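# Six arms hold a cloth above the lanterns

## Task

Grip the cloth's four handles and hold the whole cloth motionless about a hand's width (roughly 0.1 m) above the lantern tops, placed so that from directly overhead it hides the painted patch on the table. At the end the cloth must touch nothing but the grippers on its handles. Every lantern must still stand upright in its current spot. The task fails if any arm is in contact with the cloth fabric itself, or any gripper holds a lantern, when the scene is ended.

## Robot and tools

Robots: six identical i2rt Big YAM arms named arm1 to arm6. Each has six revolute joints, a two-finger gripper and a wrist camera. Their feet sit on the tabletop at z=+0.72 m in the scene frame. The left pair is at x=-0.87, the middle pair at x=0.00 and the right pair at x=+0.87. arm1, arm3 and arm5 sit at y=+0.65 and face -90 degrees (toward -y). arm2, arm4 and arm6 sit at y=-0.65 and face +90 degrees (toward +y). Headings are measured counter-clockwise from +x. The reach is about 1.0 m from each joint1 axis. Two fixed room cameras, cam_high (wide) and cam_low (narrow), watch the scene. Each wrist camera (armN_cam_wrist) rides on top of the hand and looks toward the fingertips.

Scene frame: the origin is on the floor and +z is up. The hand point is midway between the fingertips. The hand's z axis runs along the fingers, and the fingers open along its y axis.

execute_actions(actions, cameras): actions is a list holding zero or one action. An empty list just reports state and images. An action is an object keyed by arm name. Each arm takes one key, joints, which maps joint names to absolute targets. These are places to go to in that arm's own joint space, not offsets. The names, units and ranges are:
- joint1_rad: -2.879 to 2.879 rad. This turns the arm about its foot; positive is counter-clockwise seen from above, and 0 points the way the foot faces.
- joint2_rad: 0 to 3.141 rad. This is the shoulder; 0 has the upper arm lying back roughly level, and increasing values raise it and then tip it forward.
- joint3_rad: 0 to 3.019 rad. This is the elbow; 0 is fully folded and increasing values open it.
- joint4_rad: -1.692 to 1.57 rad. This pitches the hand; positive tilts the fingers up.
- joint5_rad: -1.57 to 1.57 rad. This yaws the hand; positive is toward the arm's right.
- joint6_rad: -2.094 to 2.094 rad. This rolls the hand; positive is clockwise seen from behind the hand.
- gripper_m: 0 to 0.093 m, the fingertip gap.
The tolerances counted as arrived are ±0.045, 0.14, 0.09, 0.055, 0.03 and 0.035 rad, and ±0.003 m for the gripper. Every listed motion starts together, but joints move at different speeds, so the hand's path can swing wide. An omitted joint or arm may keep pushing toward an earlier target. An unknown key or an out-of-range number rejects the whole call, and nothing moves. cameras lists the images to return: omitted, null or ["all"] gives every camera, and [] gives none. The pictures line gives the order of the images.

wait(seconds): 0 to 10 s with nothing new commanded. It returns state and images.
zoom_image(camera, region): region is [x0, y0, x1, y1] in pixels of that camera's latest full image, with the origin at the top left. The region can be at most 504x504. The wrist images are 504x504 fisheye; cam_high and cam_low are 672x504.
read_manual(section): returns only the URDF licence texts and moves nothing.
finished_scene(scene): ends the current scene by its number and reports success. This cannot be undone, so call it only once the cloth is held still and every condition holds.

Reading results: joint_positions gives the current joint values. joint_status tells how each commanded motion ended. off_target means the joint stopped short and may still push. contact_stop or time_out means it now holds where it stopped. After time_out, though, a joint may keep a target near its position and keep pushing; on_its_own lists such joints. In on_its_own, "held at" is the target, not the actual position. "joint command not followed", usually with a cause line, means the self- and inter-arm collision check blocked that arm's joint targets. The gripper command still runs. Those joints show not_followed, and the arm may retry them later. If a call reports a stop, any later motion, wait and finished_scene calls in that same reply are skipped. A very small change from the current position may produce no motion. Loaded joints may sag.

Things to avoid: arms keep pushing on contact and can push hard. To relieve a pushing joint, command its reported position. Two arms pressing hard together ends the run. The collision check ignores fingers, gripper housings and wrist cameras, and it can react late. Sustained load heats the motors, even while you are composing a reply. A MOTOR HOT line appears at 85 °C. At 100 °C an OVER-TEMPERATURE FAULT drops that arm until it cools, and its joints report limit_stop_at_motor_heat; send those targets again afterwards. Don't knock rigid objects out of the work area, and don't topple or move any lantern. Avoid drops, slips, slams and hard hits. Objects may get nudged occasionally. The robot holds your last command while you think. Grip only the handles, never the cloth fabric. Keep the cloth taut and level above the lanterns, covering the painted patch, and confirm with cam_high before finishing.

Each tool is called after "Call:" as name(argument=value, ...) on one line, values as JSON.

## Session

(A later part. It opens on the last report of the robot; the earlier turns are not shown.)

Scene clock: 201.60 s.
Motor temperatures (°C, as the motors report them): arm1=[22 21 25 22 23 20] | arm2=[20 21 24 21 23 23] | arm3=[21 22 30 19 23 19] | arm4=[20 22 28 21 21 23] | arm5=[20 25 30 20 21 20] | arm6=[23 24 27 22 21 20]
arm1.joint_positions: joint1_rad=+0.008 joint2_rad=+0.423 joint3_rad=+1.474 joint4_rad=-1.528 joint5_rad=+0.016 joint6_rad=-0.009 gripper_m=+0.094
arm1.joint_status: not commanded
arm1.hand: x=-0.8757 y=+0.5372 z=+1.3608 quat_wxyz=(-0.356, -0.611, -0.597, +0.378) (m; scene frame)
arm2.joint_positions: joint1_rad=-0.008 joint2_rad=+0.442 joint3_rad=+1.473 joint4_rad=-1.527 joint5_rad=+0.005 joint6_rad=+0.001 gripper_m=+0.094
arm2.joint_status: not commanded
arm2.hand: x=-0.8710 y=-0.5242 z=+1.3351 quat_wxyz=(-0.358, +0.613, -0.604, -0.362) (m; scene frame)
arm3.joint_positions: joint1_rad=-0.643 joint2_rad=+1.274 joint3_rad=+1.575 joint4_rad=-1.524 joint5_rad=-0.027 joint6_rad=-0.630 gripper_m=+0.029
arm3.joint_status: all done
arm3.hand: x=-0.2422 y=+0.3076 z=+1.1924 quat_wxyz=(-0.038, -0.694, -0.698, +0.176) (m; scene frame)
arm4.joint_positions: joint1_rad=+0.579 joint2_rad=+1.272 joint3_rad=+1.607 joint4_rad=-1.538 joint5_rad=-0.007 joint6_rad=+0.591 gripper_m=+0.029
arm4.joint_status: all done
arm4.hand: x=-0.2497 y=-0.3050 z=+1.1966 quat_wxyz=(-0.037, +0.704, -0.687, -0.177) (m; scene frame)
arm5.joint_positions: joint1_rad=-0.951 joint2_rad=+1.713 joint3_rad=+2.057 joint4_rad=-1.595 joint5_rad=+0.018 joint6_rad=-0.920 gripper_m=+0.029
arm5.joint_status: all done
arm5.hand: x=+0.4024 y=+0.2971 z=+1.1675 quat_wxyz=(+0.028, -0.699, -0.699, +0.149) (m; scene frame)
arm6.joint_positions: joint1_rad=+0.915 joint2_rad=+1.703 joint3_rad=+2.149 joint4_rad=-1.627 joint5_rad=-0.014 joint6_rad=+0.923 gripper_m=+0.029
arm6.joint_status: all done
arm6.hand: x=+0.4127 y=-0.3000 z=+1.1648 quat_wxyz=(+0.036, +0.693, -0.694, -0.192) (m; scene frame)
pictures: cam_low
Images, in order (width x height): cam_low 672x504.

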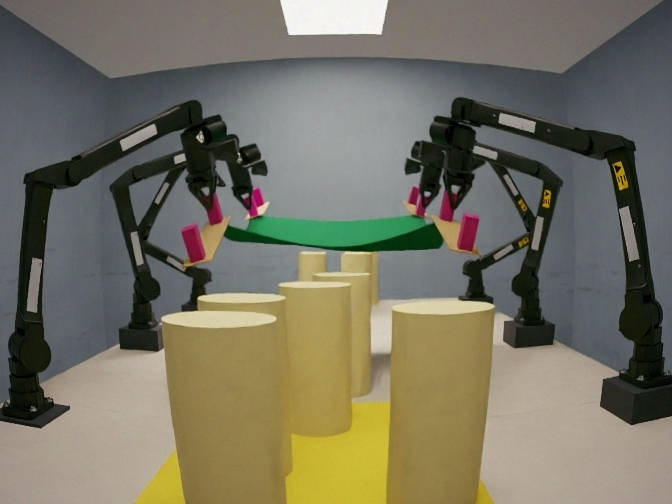

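Call:
execute_actions(actions=[{"arm3":{"joints":{"joint1_rad":-0.171,"joint6_rad":-0.17,"joint2_rad":1.068,"joint3_rad":1.45,"joint4_rad":-1.572}},"arm4":{"joints":{"joint1_rad":0.103,"joint6_rad":0.1,"joint2_rad":1.109,"joint3_rad":1.5,"joint4_rad":-1.579}},"arm5":{"joints":{"joint1_rad":-0.675,"joint6_rad":-0.67,"joint2_rad":1.284,"joint3_rad":1.655,"joint4_rad":-1.556}},"arm6":{"joints":{"joint1_rad":0.634,"joint6_rad":0.63,"joint2_rad":1.284,"joint3_rad":1.78,"joint4_rad":-1.58}}}], cameras=["cam_low"])

Call:
execute_actions(actions=[{"arm3":{"joints":{"joint1_rad":0.392,"joint6_rad":0.39,"joint2_rad":1.124,"joint3_rad":1.5,"joint4_rad":-1.554}},"arm4":{"joints":{"joint1_rad":-0.427,"joint6_rad":-0.42,"joint2_rad":1.191,"joint3_rad":1.575,"joint4_rad":-1.559}},"arm5":{"joints":{"joint1_rad":-0.2,"joint6_rad":-0.2,"joint2_rad":1.071,"joint3_rad":1.49,"joint4_rad":-1.605}},"arm6":{"joints":{"joint1_rad":0.16,"joint6_rad":0.16,"joint2_rad":1.091,"joint3_rad":1.63,"joint4_rad":-1.623}}}], cameras=["cam_low"])

Call:
execute_actions(actions=[{"arm3":{"joints":{"joint1_rad":0.785,"joint6_rad":0.78,"joint2_rad":1.411,"joint3_rad":1.755,"joint4_rad":-1.517}},"arm4":{"joints":{"joint1_rad":-0.792,"joint6_rad":-0.79,"joint2_rad":1.491,"joint3_rad":1.86,"joint4_rad":-1.541}},"arm5":{"joints":{"joint1_rad":0.375,"joint6_rad":0.37,"joint2_rad":1.115,"joint3_rad":1.53,"joint4_rad":-1.591}},"arm6":{"joints":{"joint1_rad":-0.392,"joint6_rad":-0.39,"joint2_rad":1.151,"joint3_rad":1.68,"joint4_rad":-1.607}}}])

Scene clock: 247.47 s.
Motor temperatures (°C, as the motors report them): arm1=[22 21 25 22 23 20] | arm2=[20 21 24 21 23 23] | arm3=[21 22 33 19 23 19] | arm4=[20 22 31 21 21 23] | arm5=[20 26 33 20 22 20] | arm6=[23 24 31 22 21 20]
arm1.joint_positions: joint1_rad=+0.008 joint2_rad=+0.423 joint3_rad=+1.474 joint4_rad=-1.528 joint5_rad=+0.016 joint6_rad=-0.009 gripper_m=+0.094
arm1.joint_status: not commanded
arm1.hand: x=-0.8757 y=+0.5372 z=+1.3608 quat_wxyz=(-0.356, -0.611, -0.597, +0.378) (m; scene frame)
arm2.joint_positions: joint1_rad=-0.008 joint2_rad=+0.442 joint3_rad=+1.473 joint4_rad=-1.527 joint5_rad=+0.005 joint6_rad=+0.001 gripper_m=+0.094
arm2.joint_status: not commanded
arm2.hand: x=-0.8710 y=-0.5242 z=+1.3351 quat_wxyz=(-0.358, +0.613, -0.604, -0.362) (m; scene frame)
arm3.joint_positions: joint1_rad=-0.172 joint2_rad=+1.072 joint3_rad=+1.452 joint4_rad=-1.560 joint5_rad=-0.028 joint6_rad=-0.179 gripper_m=+0.029
arm3.joint_status: all done
arm3.hand: x=-0.0461 y=+0.3083 z=+1.2048 quat_wxyz=(-0.122, -0.683, -0.703, +0.157) (m; scene frame)
arm4.joint_positions: joint1_rad=+0.103 joint2_rad=+1.108 joint3_rad=+1.494 joint4_rad=-1.562 joint5_rad=-0.005 joint6_rad=+0.110 gripper_m=+0.029
arm4.joint_status: all done
arm4.hand: x=-0.0548 y=-0.2936 z=+1.2073 quat_wxyz=(-0.125, +0.703, -0.683, -0.153) (m; scene frame)
arm5.joint_positions: joint1_rad=-0.664 joint2_rad=+1.275 joint3_rad=+1.651 joint4_rad=-1.561 joint5_rad=+0.018 joint6_rad=-0.687 gripper_m=+0.029
arm5.joint_status: all done
arm5.hand: x=+0.6112 y=+0.3056 z=+1.2043 quat_wxyz=(-0.018, -0.677, -0.713, +0.184) (m; scene frame)
arm6.joint_positions: joint1_rad=+0.630 joint2_rad=+1.287 joint3_rad=+1.780 joint4_rad=-1.581 joint5_rad=-0.016 joint6_rad=+0.647 gripper_m=+0.029
arm6.joint_status: all done
arm6.hand: x=+0.6155 y=-0.3021 z=+1.2054 quat_wxyz=(-0.024, +0.683, -0.690, -0.239) (m; scene frame)
pictures: cam_low
Images, in order (width x height): cam_low 672x504.

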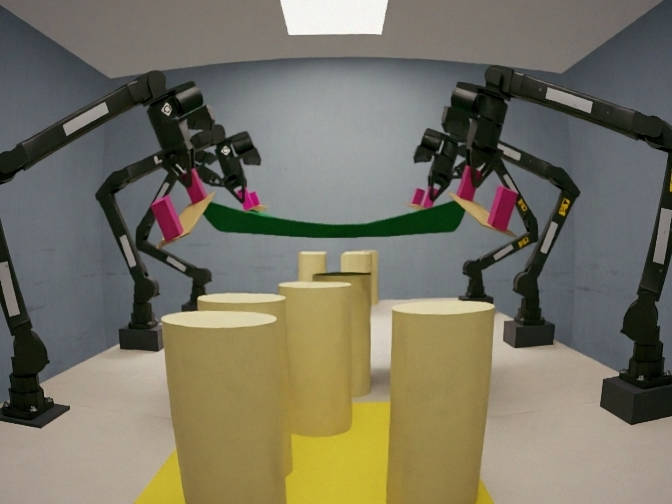

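Scene clock: 249.03 s.
Motor temperatures (°C, as the motors report them): arm1=[22 21 25 22 23 20] | arm2=[20 21 24 21 23 23] | arm3=[21 22 33 19 23 19] | arm4=[20 22 31 21 21 23] | arm5=[20 26 33 20 22 20] | arm6=[23 24 31 22 21 20]
arm1.joint_positions: joint1_rad=+0.008 joint2_rad=+0.423 joint3_rad=+1.474 joint4_rad=-1.528 joint5_rad=+0.016 joint6_rad=-0.009 gripper_m=+0.094
arm1.joint_status: not commanded
arm1.hand: x=-0.8757 y=+0.5372 z=+1.3608 quat_wxyz=(-0.356, -0.611, -0.597, +0.378) (m; scene frame)
arm2.joint_positions: joint1_rad=-0.008 joint2_rad=+0.442 joint3_rad=+1.473 joint4_rad=-1.527 joint5_rad=+0.005 joint6_rad=+0.001 gripper_m=+0.094
arm2.joint_status: not commanded
arm2.hand: x=-0.8710 y=-0.5242 z=+1.3351 quat_wxyz=(-0.358, +0.613, -0.604, -0.362) (m; scene frame)
arm3.joint_positions: joint1_rad=+0.389 joint2_rad=+1.143 joint3_rad=+1.452 joint4_rad=-1.560 joint5_rad=-0.025 joint6_rad=+0.380 gripper_m=+0.029
arm3.joint_status: all done
arm3.hand: x=+0.1519 y=+0.3162 z=+1.1785 quat_wxyz=(-0.150, -0.688, -0.708, +0.057) (m; scene frame)
arm4.joint_positions: joint1_rad=-0.429 joint2_rad=+1.207 joint3_rad=+1.519 joint4_rad=-1.562 joint5_rad=-0.007 joint6_rad=-0.410 gripper_m=+0.029
arm4.joint_status: all done
arm4.hand: x=+0.1451 y=-0.2906 z=+1.1861 quat_wxyz=(-0.154, +0.703, -0.692, -0.060) (m; scene frame)
arm5.joint_positions: joint1_rad=-0.209 joint2_rad=+1.068 joint3_rad=+1.481 joint4_rad=-1.593 joint5_rad=+0.020 joint6_rad=-0.217 gripper_m=+0.029
arm5.joint_status: all done
arm5.hand: x=+0.8008 y=+0.3099 z=+1.2030 quat_wxyz=(-0.102, -0.682, -0.707, +0.159) (m; scene frame)
arm6.joint_positions: joint1_rad=+0.169 joint2_rad=+1.097 joint3_rad=+1.625 joint4_rad=-1.611 joint5_rad=-0.019 joint6_rad=+0.178 gripper_m=+0.029
arm6.joint_status: all done
arm6.hand: x=+0.8093 y=-0.3000 z=+1.2022 quat_wxyz=(-0.128, +0.685, -0.687, -0.205) (m; scene frame)
pictures: cam_low
Images, in order (width x height): cam_low 672x504.

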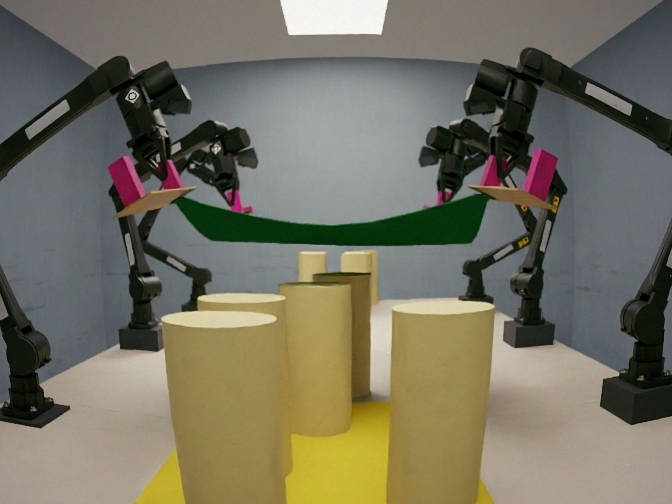

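Scene clock: 250.60 s.
Motor temperatures (°C, as the motors report them): arm1=[22 21 25 22 23 20] | arm2=[20 21 24 21 23 23] | arm3=[21 22 33 19 23 19] | arm4=[20 22 31 21 21 23] | arm5=[20 25 33 20 22 20] | arm6=[23 24 31 22 21 20]
arm1.joint_positions: joint1_rad=+0.008 joint2_rad=+0.423 joint3_rad=+1.474 joint4_rad=-1.528 joint5_rad=+0.016 joint6_rad=-0.009 gripper_m=+0.094
arm1.joint_status: not commanded
arm1.hand: x=-0.8757 y=+0.5372 z=+1.3608 quat_wxyz=(-0.356, -0.611, -0.597, +0.378) (m; scene frame)
arm2.joint_positions: joint1_rad=-0.008 joint2_rad=+0.442 joint3_rad=+1.473 joint4_rad=-1.527 joint5_rad=+0.005 joint6_rad=+0.001 gripper_m=+0.094
arm2.joint_status: not commanded
arm2.hand: x=-0.8710 y=-0.5242 z=+1.3351 quat_wxyz=(-0.358, +0.613, -0.604, -0.362) (m; scene frame)
arm3.joint_positions: joint1_rad=+0.794 joint2_rad=+1.429 joint3_rad=+1.690 joint4_rad=-1.521 joint5_rad=-0.020 joint6_rad=+0.770 gripper_m=+0.029
arm3.joint_status: all done
arm3.hand: x=+0.3527 y=+0.3230 z=+1.1695 quat_wxyz=(-0.153, -0.684, -0.713, -0.003) (m; scene frame)
arm4.joint_positions: joint1_rad=-0.796 joint2_rad=+1.505 joint3_rad=+1.806 joint4_rad=-1.551 joint5_rad=-0.009 joint6_rad=-0.780 gripper_m=+0.029
arm4.joint_status: all done
arm4.hand: x=+0.3447 y=-0.2850 z=+1.1890 quat_wxyz=(-0.166, +0.704, -0.691, -0.004) (m; scene frame)
arm5.joint_positions: joint1_rad=+0.366 joint2_rad=+1.116 joint3_rad=+1.481 joint4_rad=-1.593 joint5_rad=+0.021 joint6_rad=+0.355 gripper_m=+0.029
arm5.joint_status: all done
arm5.hand: x=+0.9995 y=+0.3171 z=+1.1900 quat_wxyz=(-0.154, -0.683, -0.710, +0.069) (m; scene frame)
arm6.joint_positions: joint1_rad=-0.383 joint2_rad=+1.163 joint3_rad=+1.625 joint4_rad=-1.611 joint5_rad=-0.024 joint6_rad=-0.374 gripper_m=+0.029
arm6.joint_status: all done
arm6.hand: x=+1.0087 y=-0.2978 z=+1.1783 quat_wxyz=(-0.184, +0.691, -0.692, -0.095) (m; scene frame)
pictures: arm1_cam_wrist, arm2_cam_wrist, arm3_cam_wrist, arm4_cam_wrist, arm5_cam_wrist, arm6_cam_wrist, cam_high, cam_low
Images, in order (width x height): arm1_cam_wrist 504x504, arm2_cam_wrist 504x504, arm3_cam_wrist 504x504, arm4_cam_wrist 504x504, arm5_cam_wrist 504x504, arm6_cam_wrist 504x504, cam_high 672x504, cam_low 672x504.

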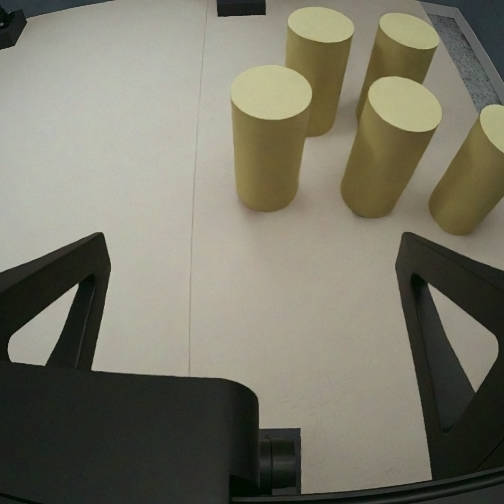

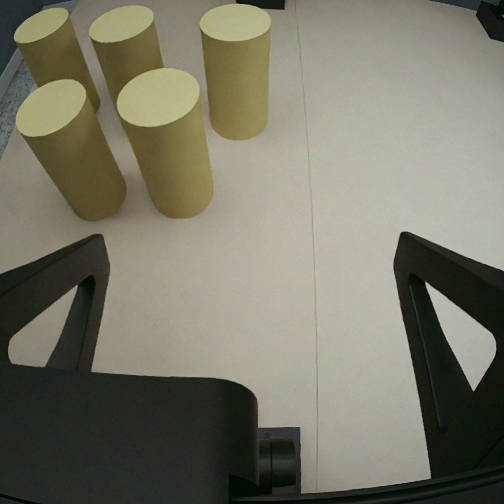

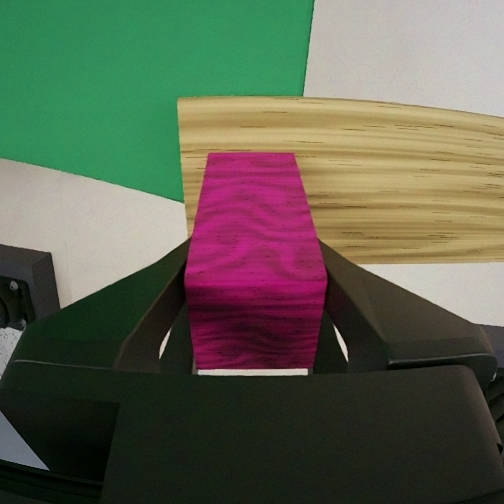

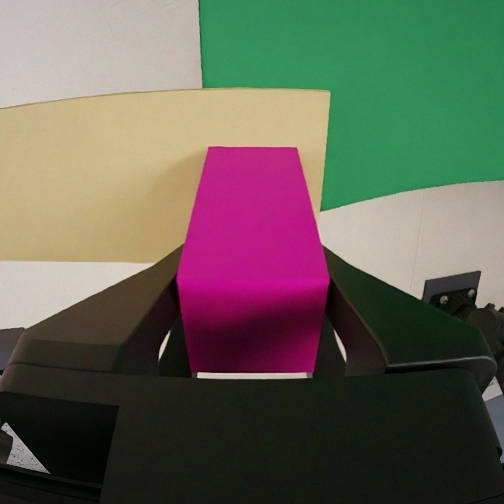

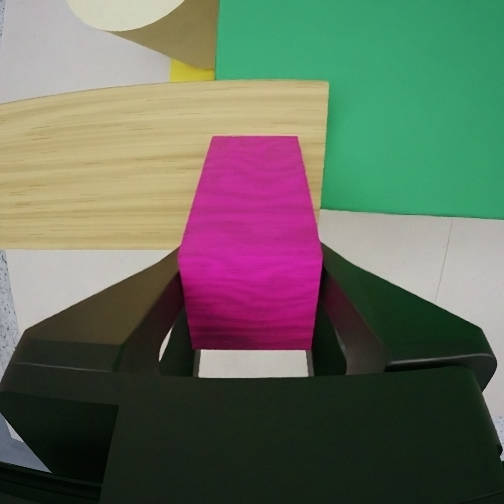

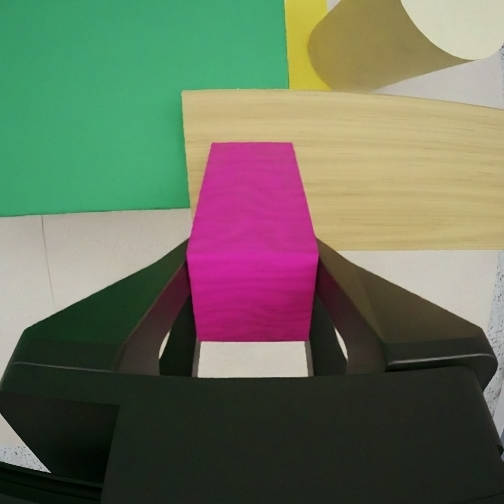

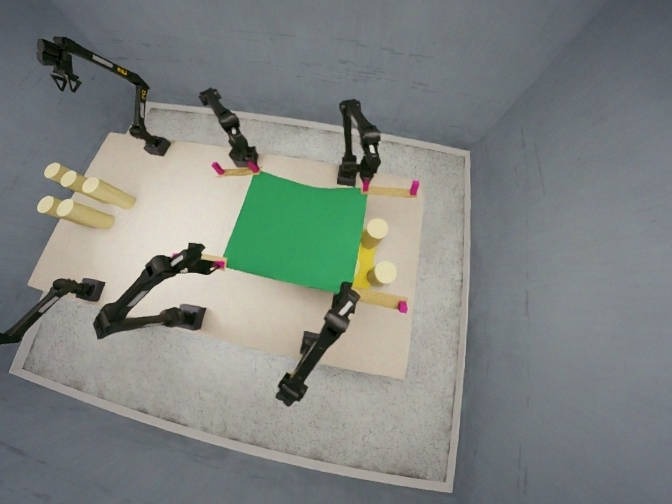

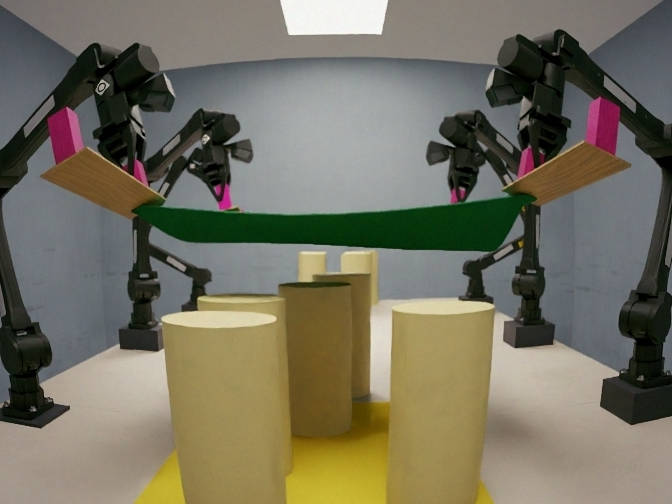

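Call:
execute_actions(actions=[{"arm3":{"joints":{"joint1_rad":0.94,"joint6_rad":0.93,"joint2_rad":1.81,"joint3_rad":2.16,"joint4_rad":-1.39}},"arm4":{"joints":{"joint1_rad":-1.058,"joint6_rad":-1.03,"joint2_rad":1.77,"joint3_rad":2.11,"joint4_rad":-1.39}},"arm5":{"joints":{"joint1_rad":0.76,"joint6_rad":0.74,"joint2_rad":1.474,"joint3_rad":1.775,"joint4_rad":-1.46}},"arm6":{"joints":{"joint1_rad":-0.853,"joint6_rad":-0.82,"joint2_rad":1.385,"joint3_rad":1.82,"joint4_rad":-1.54}}}], cameras=[])

Call:
wait(seconds=3)

Scene clock: 269.70 s.
Motor temperatures (°C, as the motors report them): arm1=[22 21 25 22 23 20] | arm2=[20 21 24 21 23 23] | arm3=[21 22 35 19 23 19] | arm4=[20 23 33 21 21 23] | arm5=[20 24 34 20 22 20] | arm6=[23 23 31 22 21 20]
arm1.joint_positions: joint1_rad=+0.008 joint2_rad=+0.423 joint3_rad=+1.474 joint4_rad=-1.528 joint5_rad=+0.016 joint6_rad=-0.009 gripper_m=+0.094
arm1.joint_status: not commanded
arm1.hand: x=-0.8757 y=+0.5372 z=+1.3608 quat_wxyz=(-0.356, -0.611, -0.597, +0.378) (m; scene frame)
arm2.joint_positions: joint1_rad=-0.008 joint2_rad=+0.442 joint3_rad=+1.473 joint4_rad=-1.527 joint5_rad=+0.005 joint6_rad=+0.001 gripper_m=+0.094
arm2.joint_status: not commanded
arm2.hand: x=-0.8710 y=-0.5242 z=+1.3351 quat_wxyz=(-0.358, +0.613, -0.604, -0.362) (m; scene frame)
arm3.joint_positions: joint1_rad=+0.947 joint2_rad=+1.829 joint3_rad=+2.099 joint4_rad=-1.389 joint5_rad=-0.020 joint6_rad=+0.920 gripper_m=+0.029
arm3.joint_status: all done
arm3.hand: x=+0.5463 y=+0.2766 z=+1.1481 quat_wxyz=(-0.218, -0.673, -0.706, -0.037) (m; scene frame)
arm4.joint_positions: joint1_rad=-1.059 joint2_rad=+1.789 joint3_rad=+2.058 joint4_rad=-1.398 joint5_rad=-0.013 joint6_rad=-1.019 gripper_m=+0.029
arm4.joint_status: all done
arm4.hand: x=+0.5445 y=-0.3172 z=+1.1635 quat_wxyz=(-0.221, +0.687, -0.690, +0.048) (m; scene frame)
arm5.joint_positions: joint1_rad=+0.755 joint2_rad=+1.497 joint3_rad=+1.718 joint4_rad=-1.475 joint5_rad=+0.031 joint6_rad=+0.728 gripper_m=+0.029
arm5.joint_status: all done
arm5.hand: x=+1.2235 y=+0.2826 z=+1.1507 quat_wxyz=(-0.159, -0.679, -0.716, +0.012) (m; scene frame)
arm6.joint_positions: joint1_rad=-0.846 joint2_rad=+1.418 joint3_rad=+1.760 joint4_rad=-1.555 joint5_rad=-0.029 joint6_rad=-0.807 gripper_m=+0.029
arm6.joint_status: all done
arm6.hand: x=+1.2256 y=-0.3277 z=+1.1386 quat_wxyz=(-0.175, +0.685, -0.707, -0.008) (m; scene frame)
pictures: none
No camera images: the call's "cameras" was empty. Leave "cameras" out to get every camera's image.

Scene clock: 272.70 s.
Motor temperatures (°C, as the motors report them): arm1=[22 21 25 22 23 20] | arm2=[20 21 24 21 23 23] | arm3=[21 23 35 19 23 19] | arm4=[20 23 33 21 21 23] | arm5=[20 24 34 20 22 20] | arm6=[23 23 32 22 21 20]
arm1.joint_positions: joint1_rad=+0.008 joint2_rad=+0.423 joint3_rad=+1.474 joint4_rad=-1.528 joint5_rad=+0.016 joint6_rad=-0.009 gripper_m=+0.094
arm1.joint_status: not commanded
arm1.hand: x=-0.8757 y=+0.5372 z=+1.3608 quat_wxyz=(-0.356, -0.611, -0.597, +0.378) (m; scene frame)
arm2.joint_positions: joint1_rad=-0.008 joint2_rad=+0.442 joint3_rad=+1.473 joint4_rad=-1.527 joint5_rad=+0.005 joint6_rad=+0.001 gripper_m=+0.094
arm2.joint_status: not commanded
arm2.hand: x=-0.8710 y=-0.5242 z=+1.3351 quat_wxyz=(-0.358, +0.613, -0.604, -0.362) (m; scene frame)
arm3.joint_positions: joint1_rad=+0.947 joint2_rad=+1.829 joint3_rad=+2.099 joint4_rad=-1.389 joint5_rad=-0.020 joint6_rad=+0.920 gripper_m=+0.029
arm3.joint_status: all done
arm3.hand: x=+0.5463 y=+0.2766 z=+1.1481 quat_wxyz=(-0.218, -0.673, -0.706, -0.037) (m; scene frame)
arm4.joint_positions: joint1_rad=-1.059 joint2_rad=+1.789 joint3_rad=+2.058 joint4_rad=-1.398 joint5_rad=-0.013 joint6_rad=-1.019 gripper_m=+0.029
arm4.joint_status: all done
arm4.hand: x=+0.5445 y=-0.3172 z=+1.1635 quat_wxyz=(-0.221, +0.687, -0.690, +0.049) (m; scene frame)
arm5.joint_positions: joint1_rad=+0.755 joint2_rad=+1.497 joint3_rad=+1.718 joint4_rad=-1.475 joint5_rad=+0.031 joint6_rad=+0.728 gripper_m=+0.029
arm5.joint_status: all done
arm5.hand: x=+1.2235 y=+0.2826 z=+1.1507 quat_wxyz=(-0.159, -0.679, -0.716, +0.012) (m; scene frame)
arm6.joint_positions: joint1_rad=-0.846 joint2_rad=+1.418 joint3_rad=+1.760 joint4_rad=-1.555 joint5_rad=-0.029 joint6_rad=-0.808 gripper_m=+0.029
arm6.joint_status: all done
arm6.hand: x=+1.2256 y=-0.3277 z=+1.1386 quat_wxyz=(-0.175, +0.686, -0.706, -0.008) (m; scene frame)
wait: 3.00 s; at rest by 0.27 s
pictures: arm1_cam_wrist, arm2_cam_wrist, arm3_cam_wrist, arm4_cam_wrist, arm5_cam_wrist, arm6_cam_wrist, cam_high, cam_low
Images, in order (width x height): arm1_cam_wrist 504x504, arm2_cam_wrist 504x504, arm3_cam_wrist 504x504, arm4_cam_wrist 504x504, arm5_cam_wrist 504x504, arm6_cam_wrist 504x504, cam_high 672x504, cam_low 672x504.

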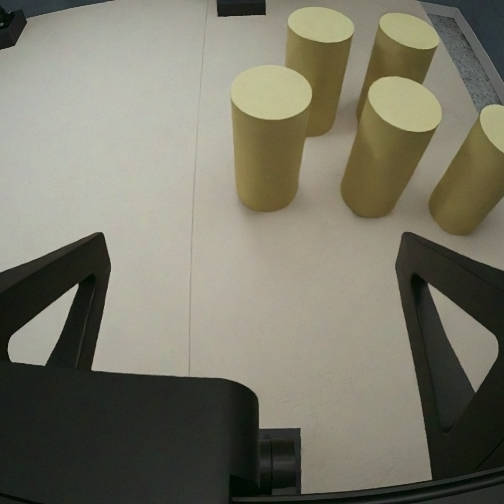

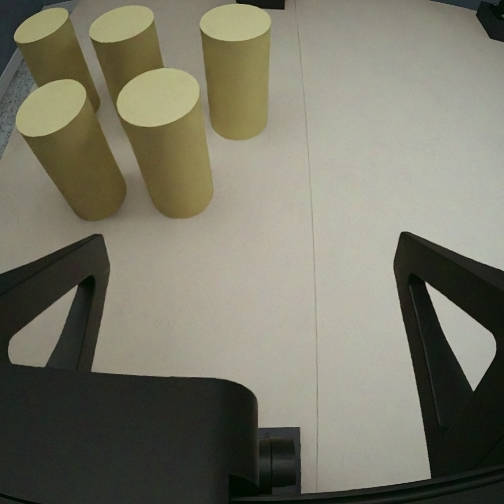

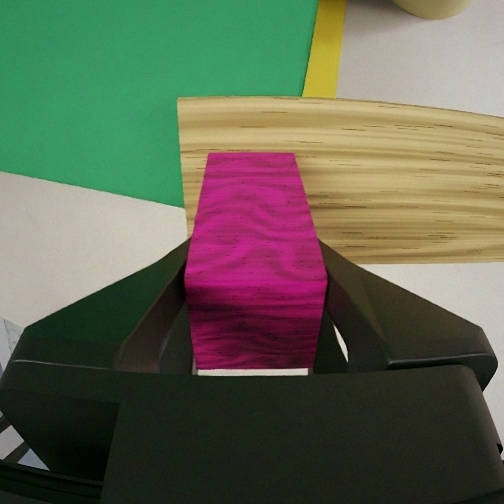

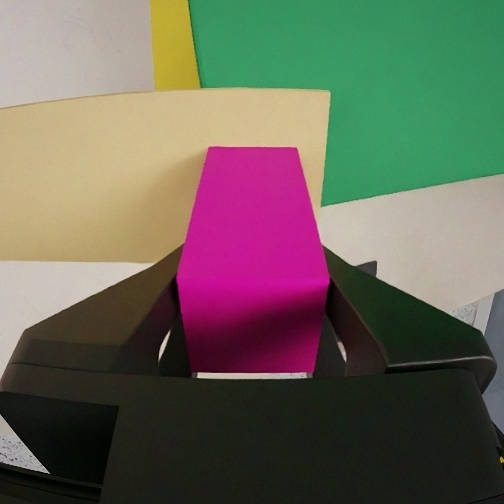

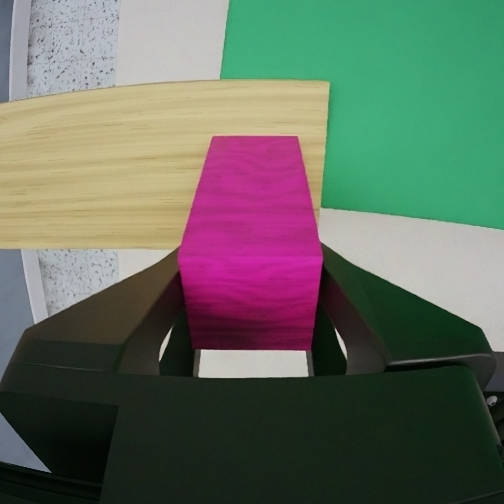

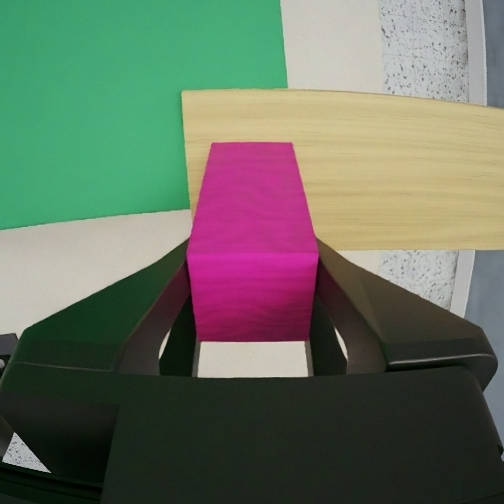

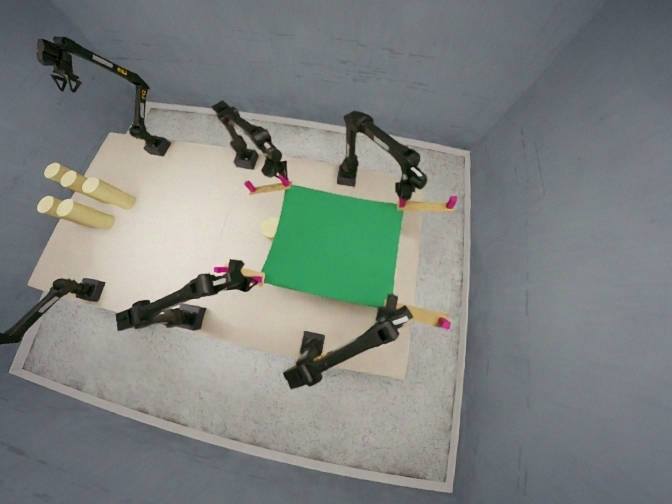

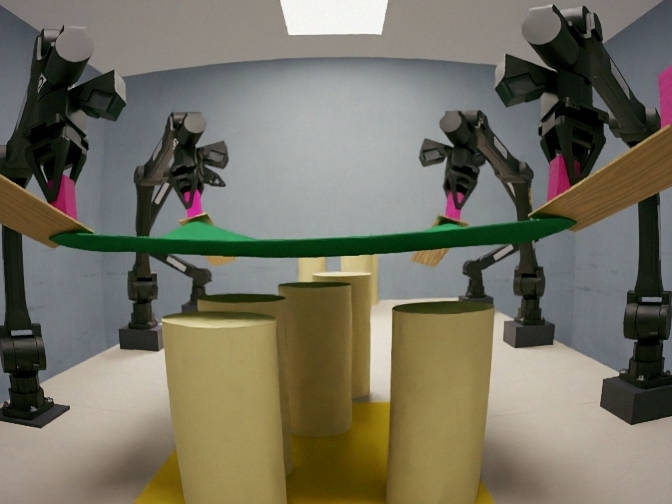

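Call:
execute_actions(actions=[{"arm3":{"joints":{"joint2_rad":1.765}},"arm4":{"joints":{"joint2_rad":1.74}},"arm5":{"joints":{"joint2_rad":1.455,"joint3_rad":1.81}},"arm6":{"joints":{"joint2_rad":1.355,"joint3_rad":1.865}}}], cameras=[])

Call:
wait(seconds=3)

Scene clock: 284.30 s.
Motor temperatures (°C, as the motors report them): arm1=[22 21 26 22 23 20] | arm2=[20 21 24 21 23 23] | arm3=[21 23 36 19 23 19] | arm4=[20 24 34 21 21 23] | arm5=[20 25 35 20 22 20] | arm6=[23 23 32 22 21 20]
arm1.joint_positions: joint1_rad=+0.008 joint2_rad=+0.423 joint3_rad=+1.474 joint4_rad=-1.528 joint5_rad=+0.016 joint6_rad=-0.009 gripper_m=+0.094
arm1.joint_status: not commanded
arm1.hand: x=-0.8757 y=+0.5372 z=+1.3608 quat_wxyz=(-0.356, -0.611, -0.597, +0.378) (m; scene frame)
arm2.joint_positions: joint1_rad=-0.008 joint2_rad=+0.442 joint3_rad=+1.473 joint4_rad=-1.527 joint5_rad=+0.005 joint6_rad=+0.001 gripper_m=+0.094
arm2.joint_status: not commanded
arm2.hand: x=-0.8710 y=-0.5242 z=+1.3351 quat_wxyz=(-0.358, +0.613, -0.604, -0.362) (m; scene frame)
arm3.joint_positions: joint1_rad=+0.947 joint2_rad=+1.784 joint3_rad=+2.099 joint4_rad=-1.389 joint5_rad=-0.020 joint6_rad=+0.920 gripper_m=+0.029
arm3.joint_status: all done
arm3.hand: x=+0.5375 y=+0.2832 z=+1.1769 quat_wxyz=(-0.240, -0.669, -0.702, -0.041) (m; scene frame)
arm4.joint_positions: joint1_rad=-1.059 joint2_rad=+1.755 joint3_rad=+2.058 joint4_rad=-1.398 joint5_rad=-0.013 joint6_rad=-1.019 gripper_m=+0.029
arm4.joint_status: all done
arm4.hand: x=+0.5372 y=-0.3216 z=+1.1844 quat_wxyz=(-0.237, +0.685, -0.687, +0.052) (m; scene frame)
arm5.joint_positions: joint1_rad=+0.755 joint2_rad=+1.484 joint3_rad=+1.738 joint4_rad=-1.475 joint5_rad=+0.032 joint6_rad=+0.729 gripper_m=+0.029
arm5.joint_status: all done
arm5.hand: x=+1.2229 y=+0.2827 z=+1.1661 quat_wxyz=(-0.175, -0.678, -0.714, +0.013) (m; scene frame)
arm6.joint_positions: joint1_rad=-0.844 joint2_rad=+1.386 joint3_rad=+1.782 joint4_rad=-1.555 joint5_rad=-0.032 joint6_rad=-0.808 gripper_m=+0.029
arm6.joint_status: all done
arm6.hand: x=+1.2195 y=-0.3317 z=+1.1634 quat_wxyz=(-0.202, +0.683, -0.702, -0.009) (m; scene frame)
pictures: none
No camera images: the call's "cameras" was empty. Leave "cameras" out to get every camera's image.

Scene clock: 287.30 s.
Motor temperatures (°C, as the motors report them): arm1=[22 21 26 22 23 20] | arm2=[20 21 24 21 23 23] | arm3=[21 23 36 19 23 19] | arm4=[20 24 34 21 21 23] | arm5=[20 25 35 20 22 20] | arm6=[23 23 33 22 21 20]
arm1.joint_positions: joint1_rad=+0.008 joint2_rad=+0.423 joint3_rad=+1.474 joint4_rad=-1.528 joint5_rad=+0.016 joint6_rad=-0.009 gripper_m=+0.094
arm1.joint_status: not commanded
arm1.hand: x=-0.8757 y=+0.5372 z=+1.3608 quat_wxyz=(-0.356, -0.611, -0.597, +0.378) (m; scene frame)
arm2.joint_positions: joint1_rad=-0.008 joint2_rad=+0.442 joint3_rad=+1.473 joint4_rad=-1.527 joint5_rad=+0.005 joint6_rad=+0.001 gripper_m=+0.094
arm2.joint_status: not commanded
arm2.hand: x=-0.8710 y=-0.5242 z=+1.3351 quat_wxyz=(-0.358, +0.613, -0.604, -0.362) (m; scene frame)
arm3.joint_positions: joint1_rad=+0.947 joint2_rad=+1.784 joint3_rad=+2.099 joint4_rad=-1.389 joint5_rad=-0.020 joint6_rad=+0.920 gripper_m=+0.029
arm3.joint_status: all done
arm3.hand: x=+0.5375 y=+0.2832 z=+1.1769 quat_wxyz=(-0.240, -0.669, -0.702, -0.041) (m; scene frame)
arm4.joint_positions: joint1_rad=-1.059 joint2_rad=+1.755 joint3_rad=+2.058 joint4_rad=-1.398 joint5_rad=-0.013 joint6_rad=-1.019 gripper_m=+0.029
arm4.joint_status: all done
arm4.hand: x=+0.5372 y=-0.3216 z=+1.1844 quat_wxyz=(-0.237, +0.685, -0.687, +0.052) (m; scene frame)
arm5.joint_positions: joint1_rad=+0.755 joint2_rad=+1.484 joint3_rad=+1.738 joint4_rad=-1.475 joint5_rad=+0.032 joint6_rad=+0.729 gripper_m=+0.029
arm5.joint_status: all done
arm5.hand: x=+1.2229 y=+0.2827 z=+1.1661 quat_wxyz=(-0.175, -0.678, -0.714, +0.013) (m; scene frame)
arm6.joint_positions: joint1_rad=-0.844 joint2_rad=+1.386 joint3_rad=+1.782 joint4_rad=-1.555 joint5_rad=-0.032 joint6_rad=-0.808 gripper_m=+0.029
arm6.joint_status: all done
arm6.hand: x=+1.2195 y=-0.3317 z=+1.1634 quat_wxyz=(-0.202, +0.683, -0.702, -0.009) (m; scene frame)
wait: 3.00 s; at rest by 0.27 s
pictures: arm1_cam_wrist, arm2_cam_wrist, arm3_cam_wrist, arm4_cam_wrist, arm5_cam_wrist, arm6_cam_wrist, cam_high, cam_low
Images, in order (width x height): arm1_cam_wrist 504x504, arm2_cam_wrist 504x504, arm3_cam_wrist 504x504, arm4_cam_wrist 504x504, arm5_cam_wrist 504x504, arm6_cam_wrist 504x504, cam_high 672x504, cam_low 672x504.

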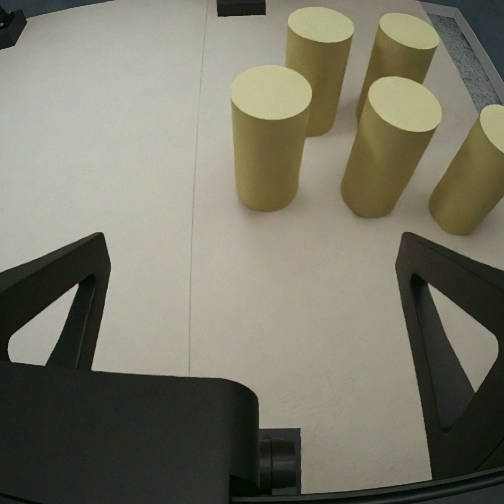

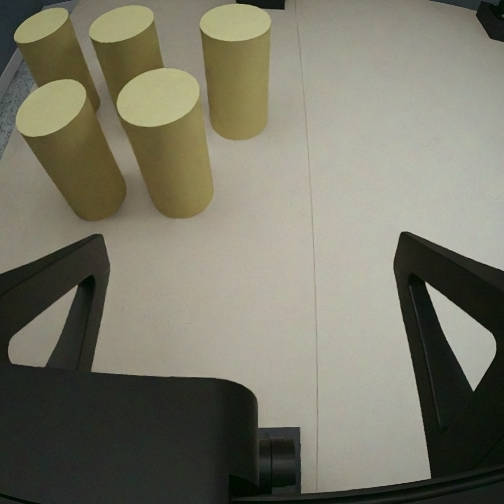

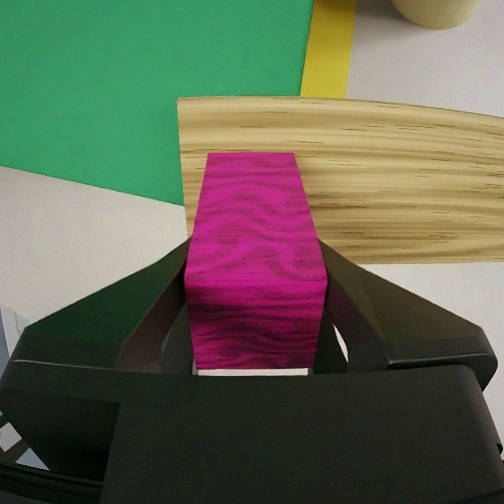

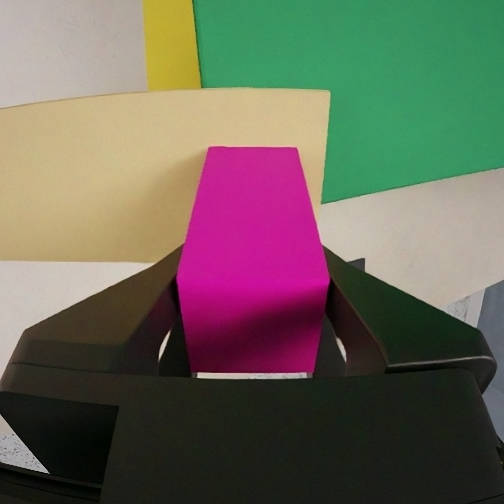

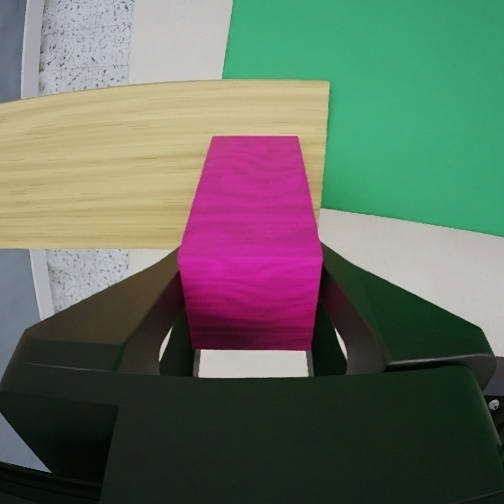

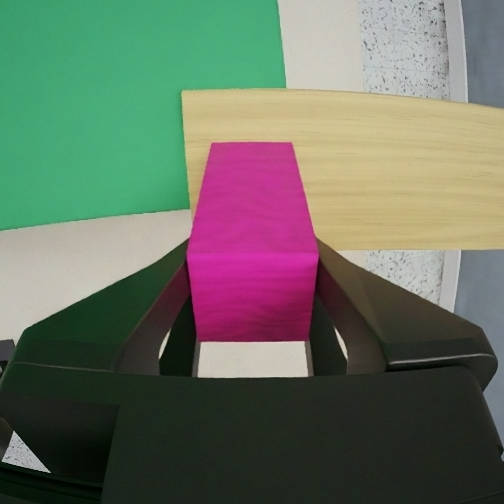

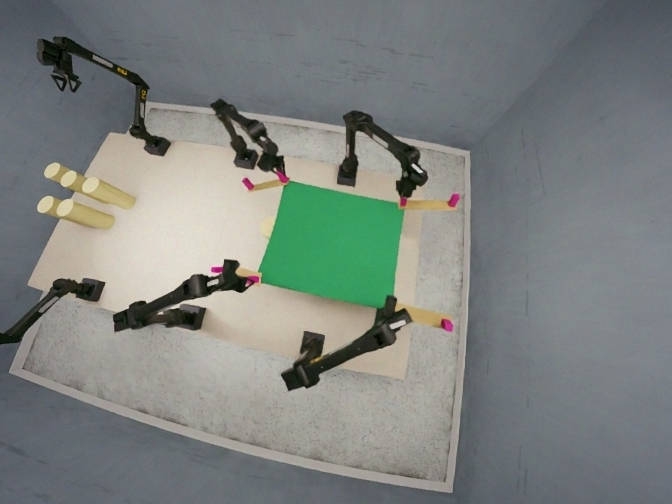

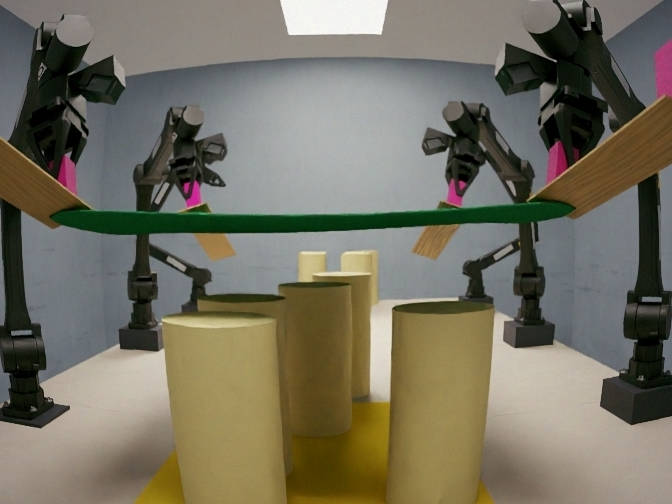

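Call:
finished_scene(scene=1)

The scene is finished: the task was done.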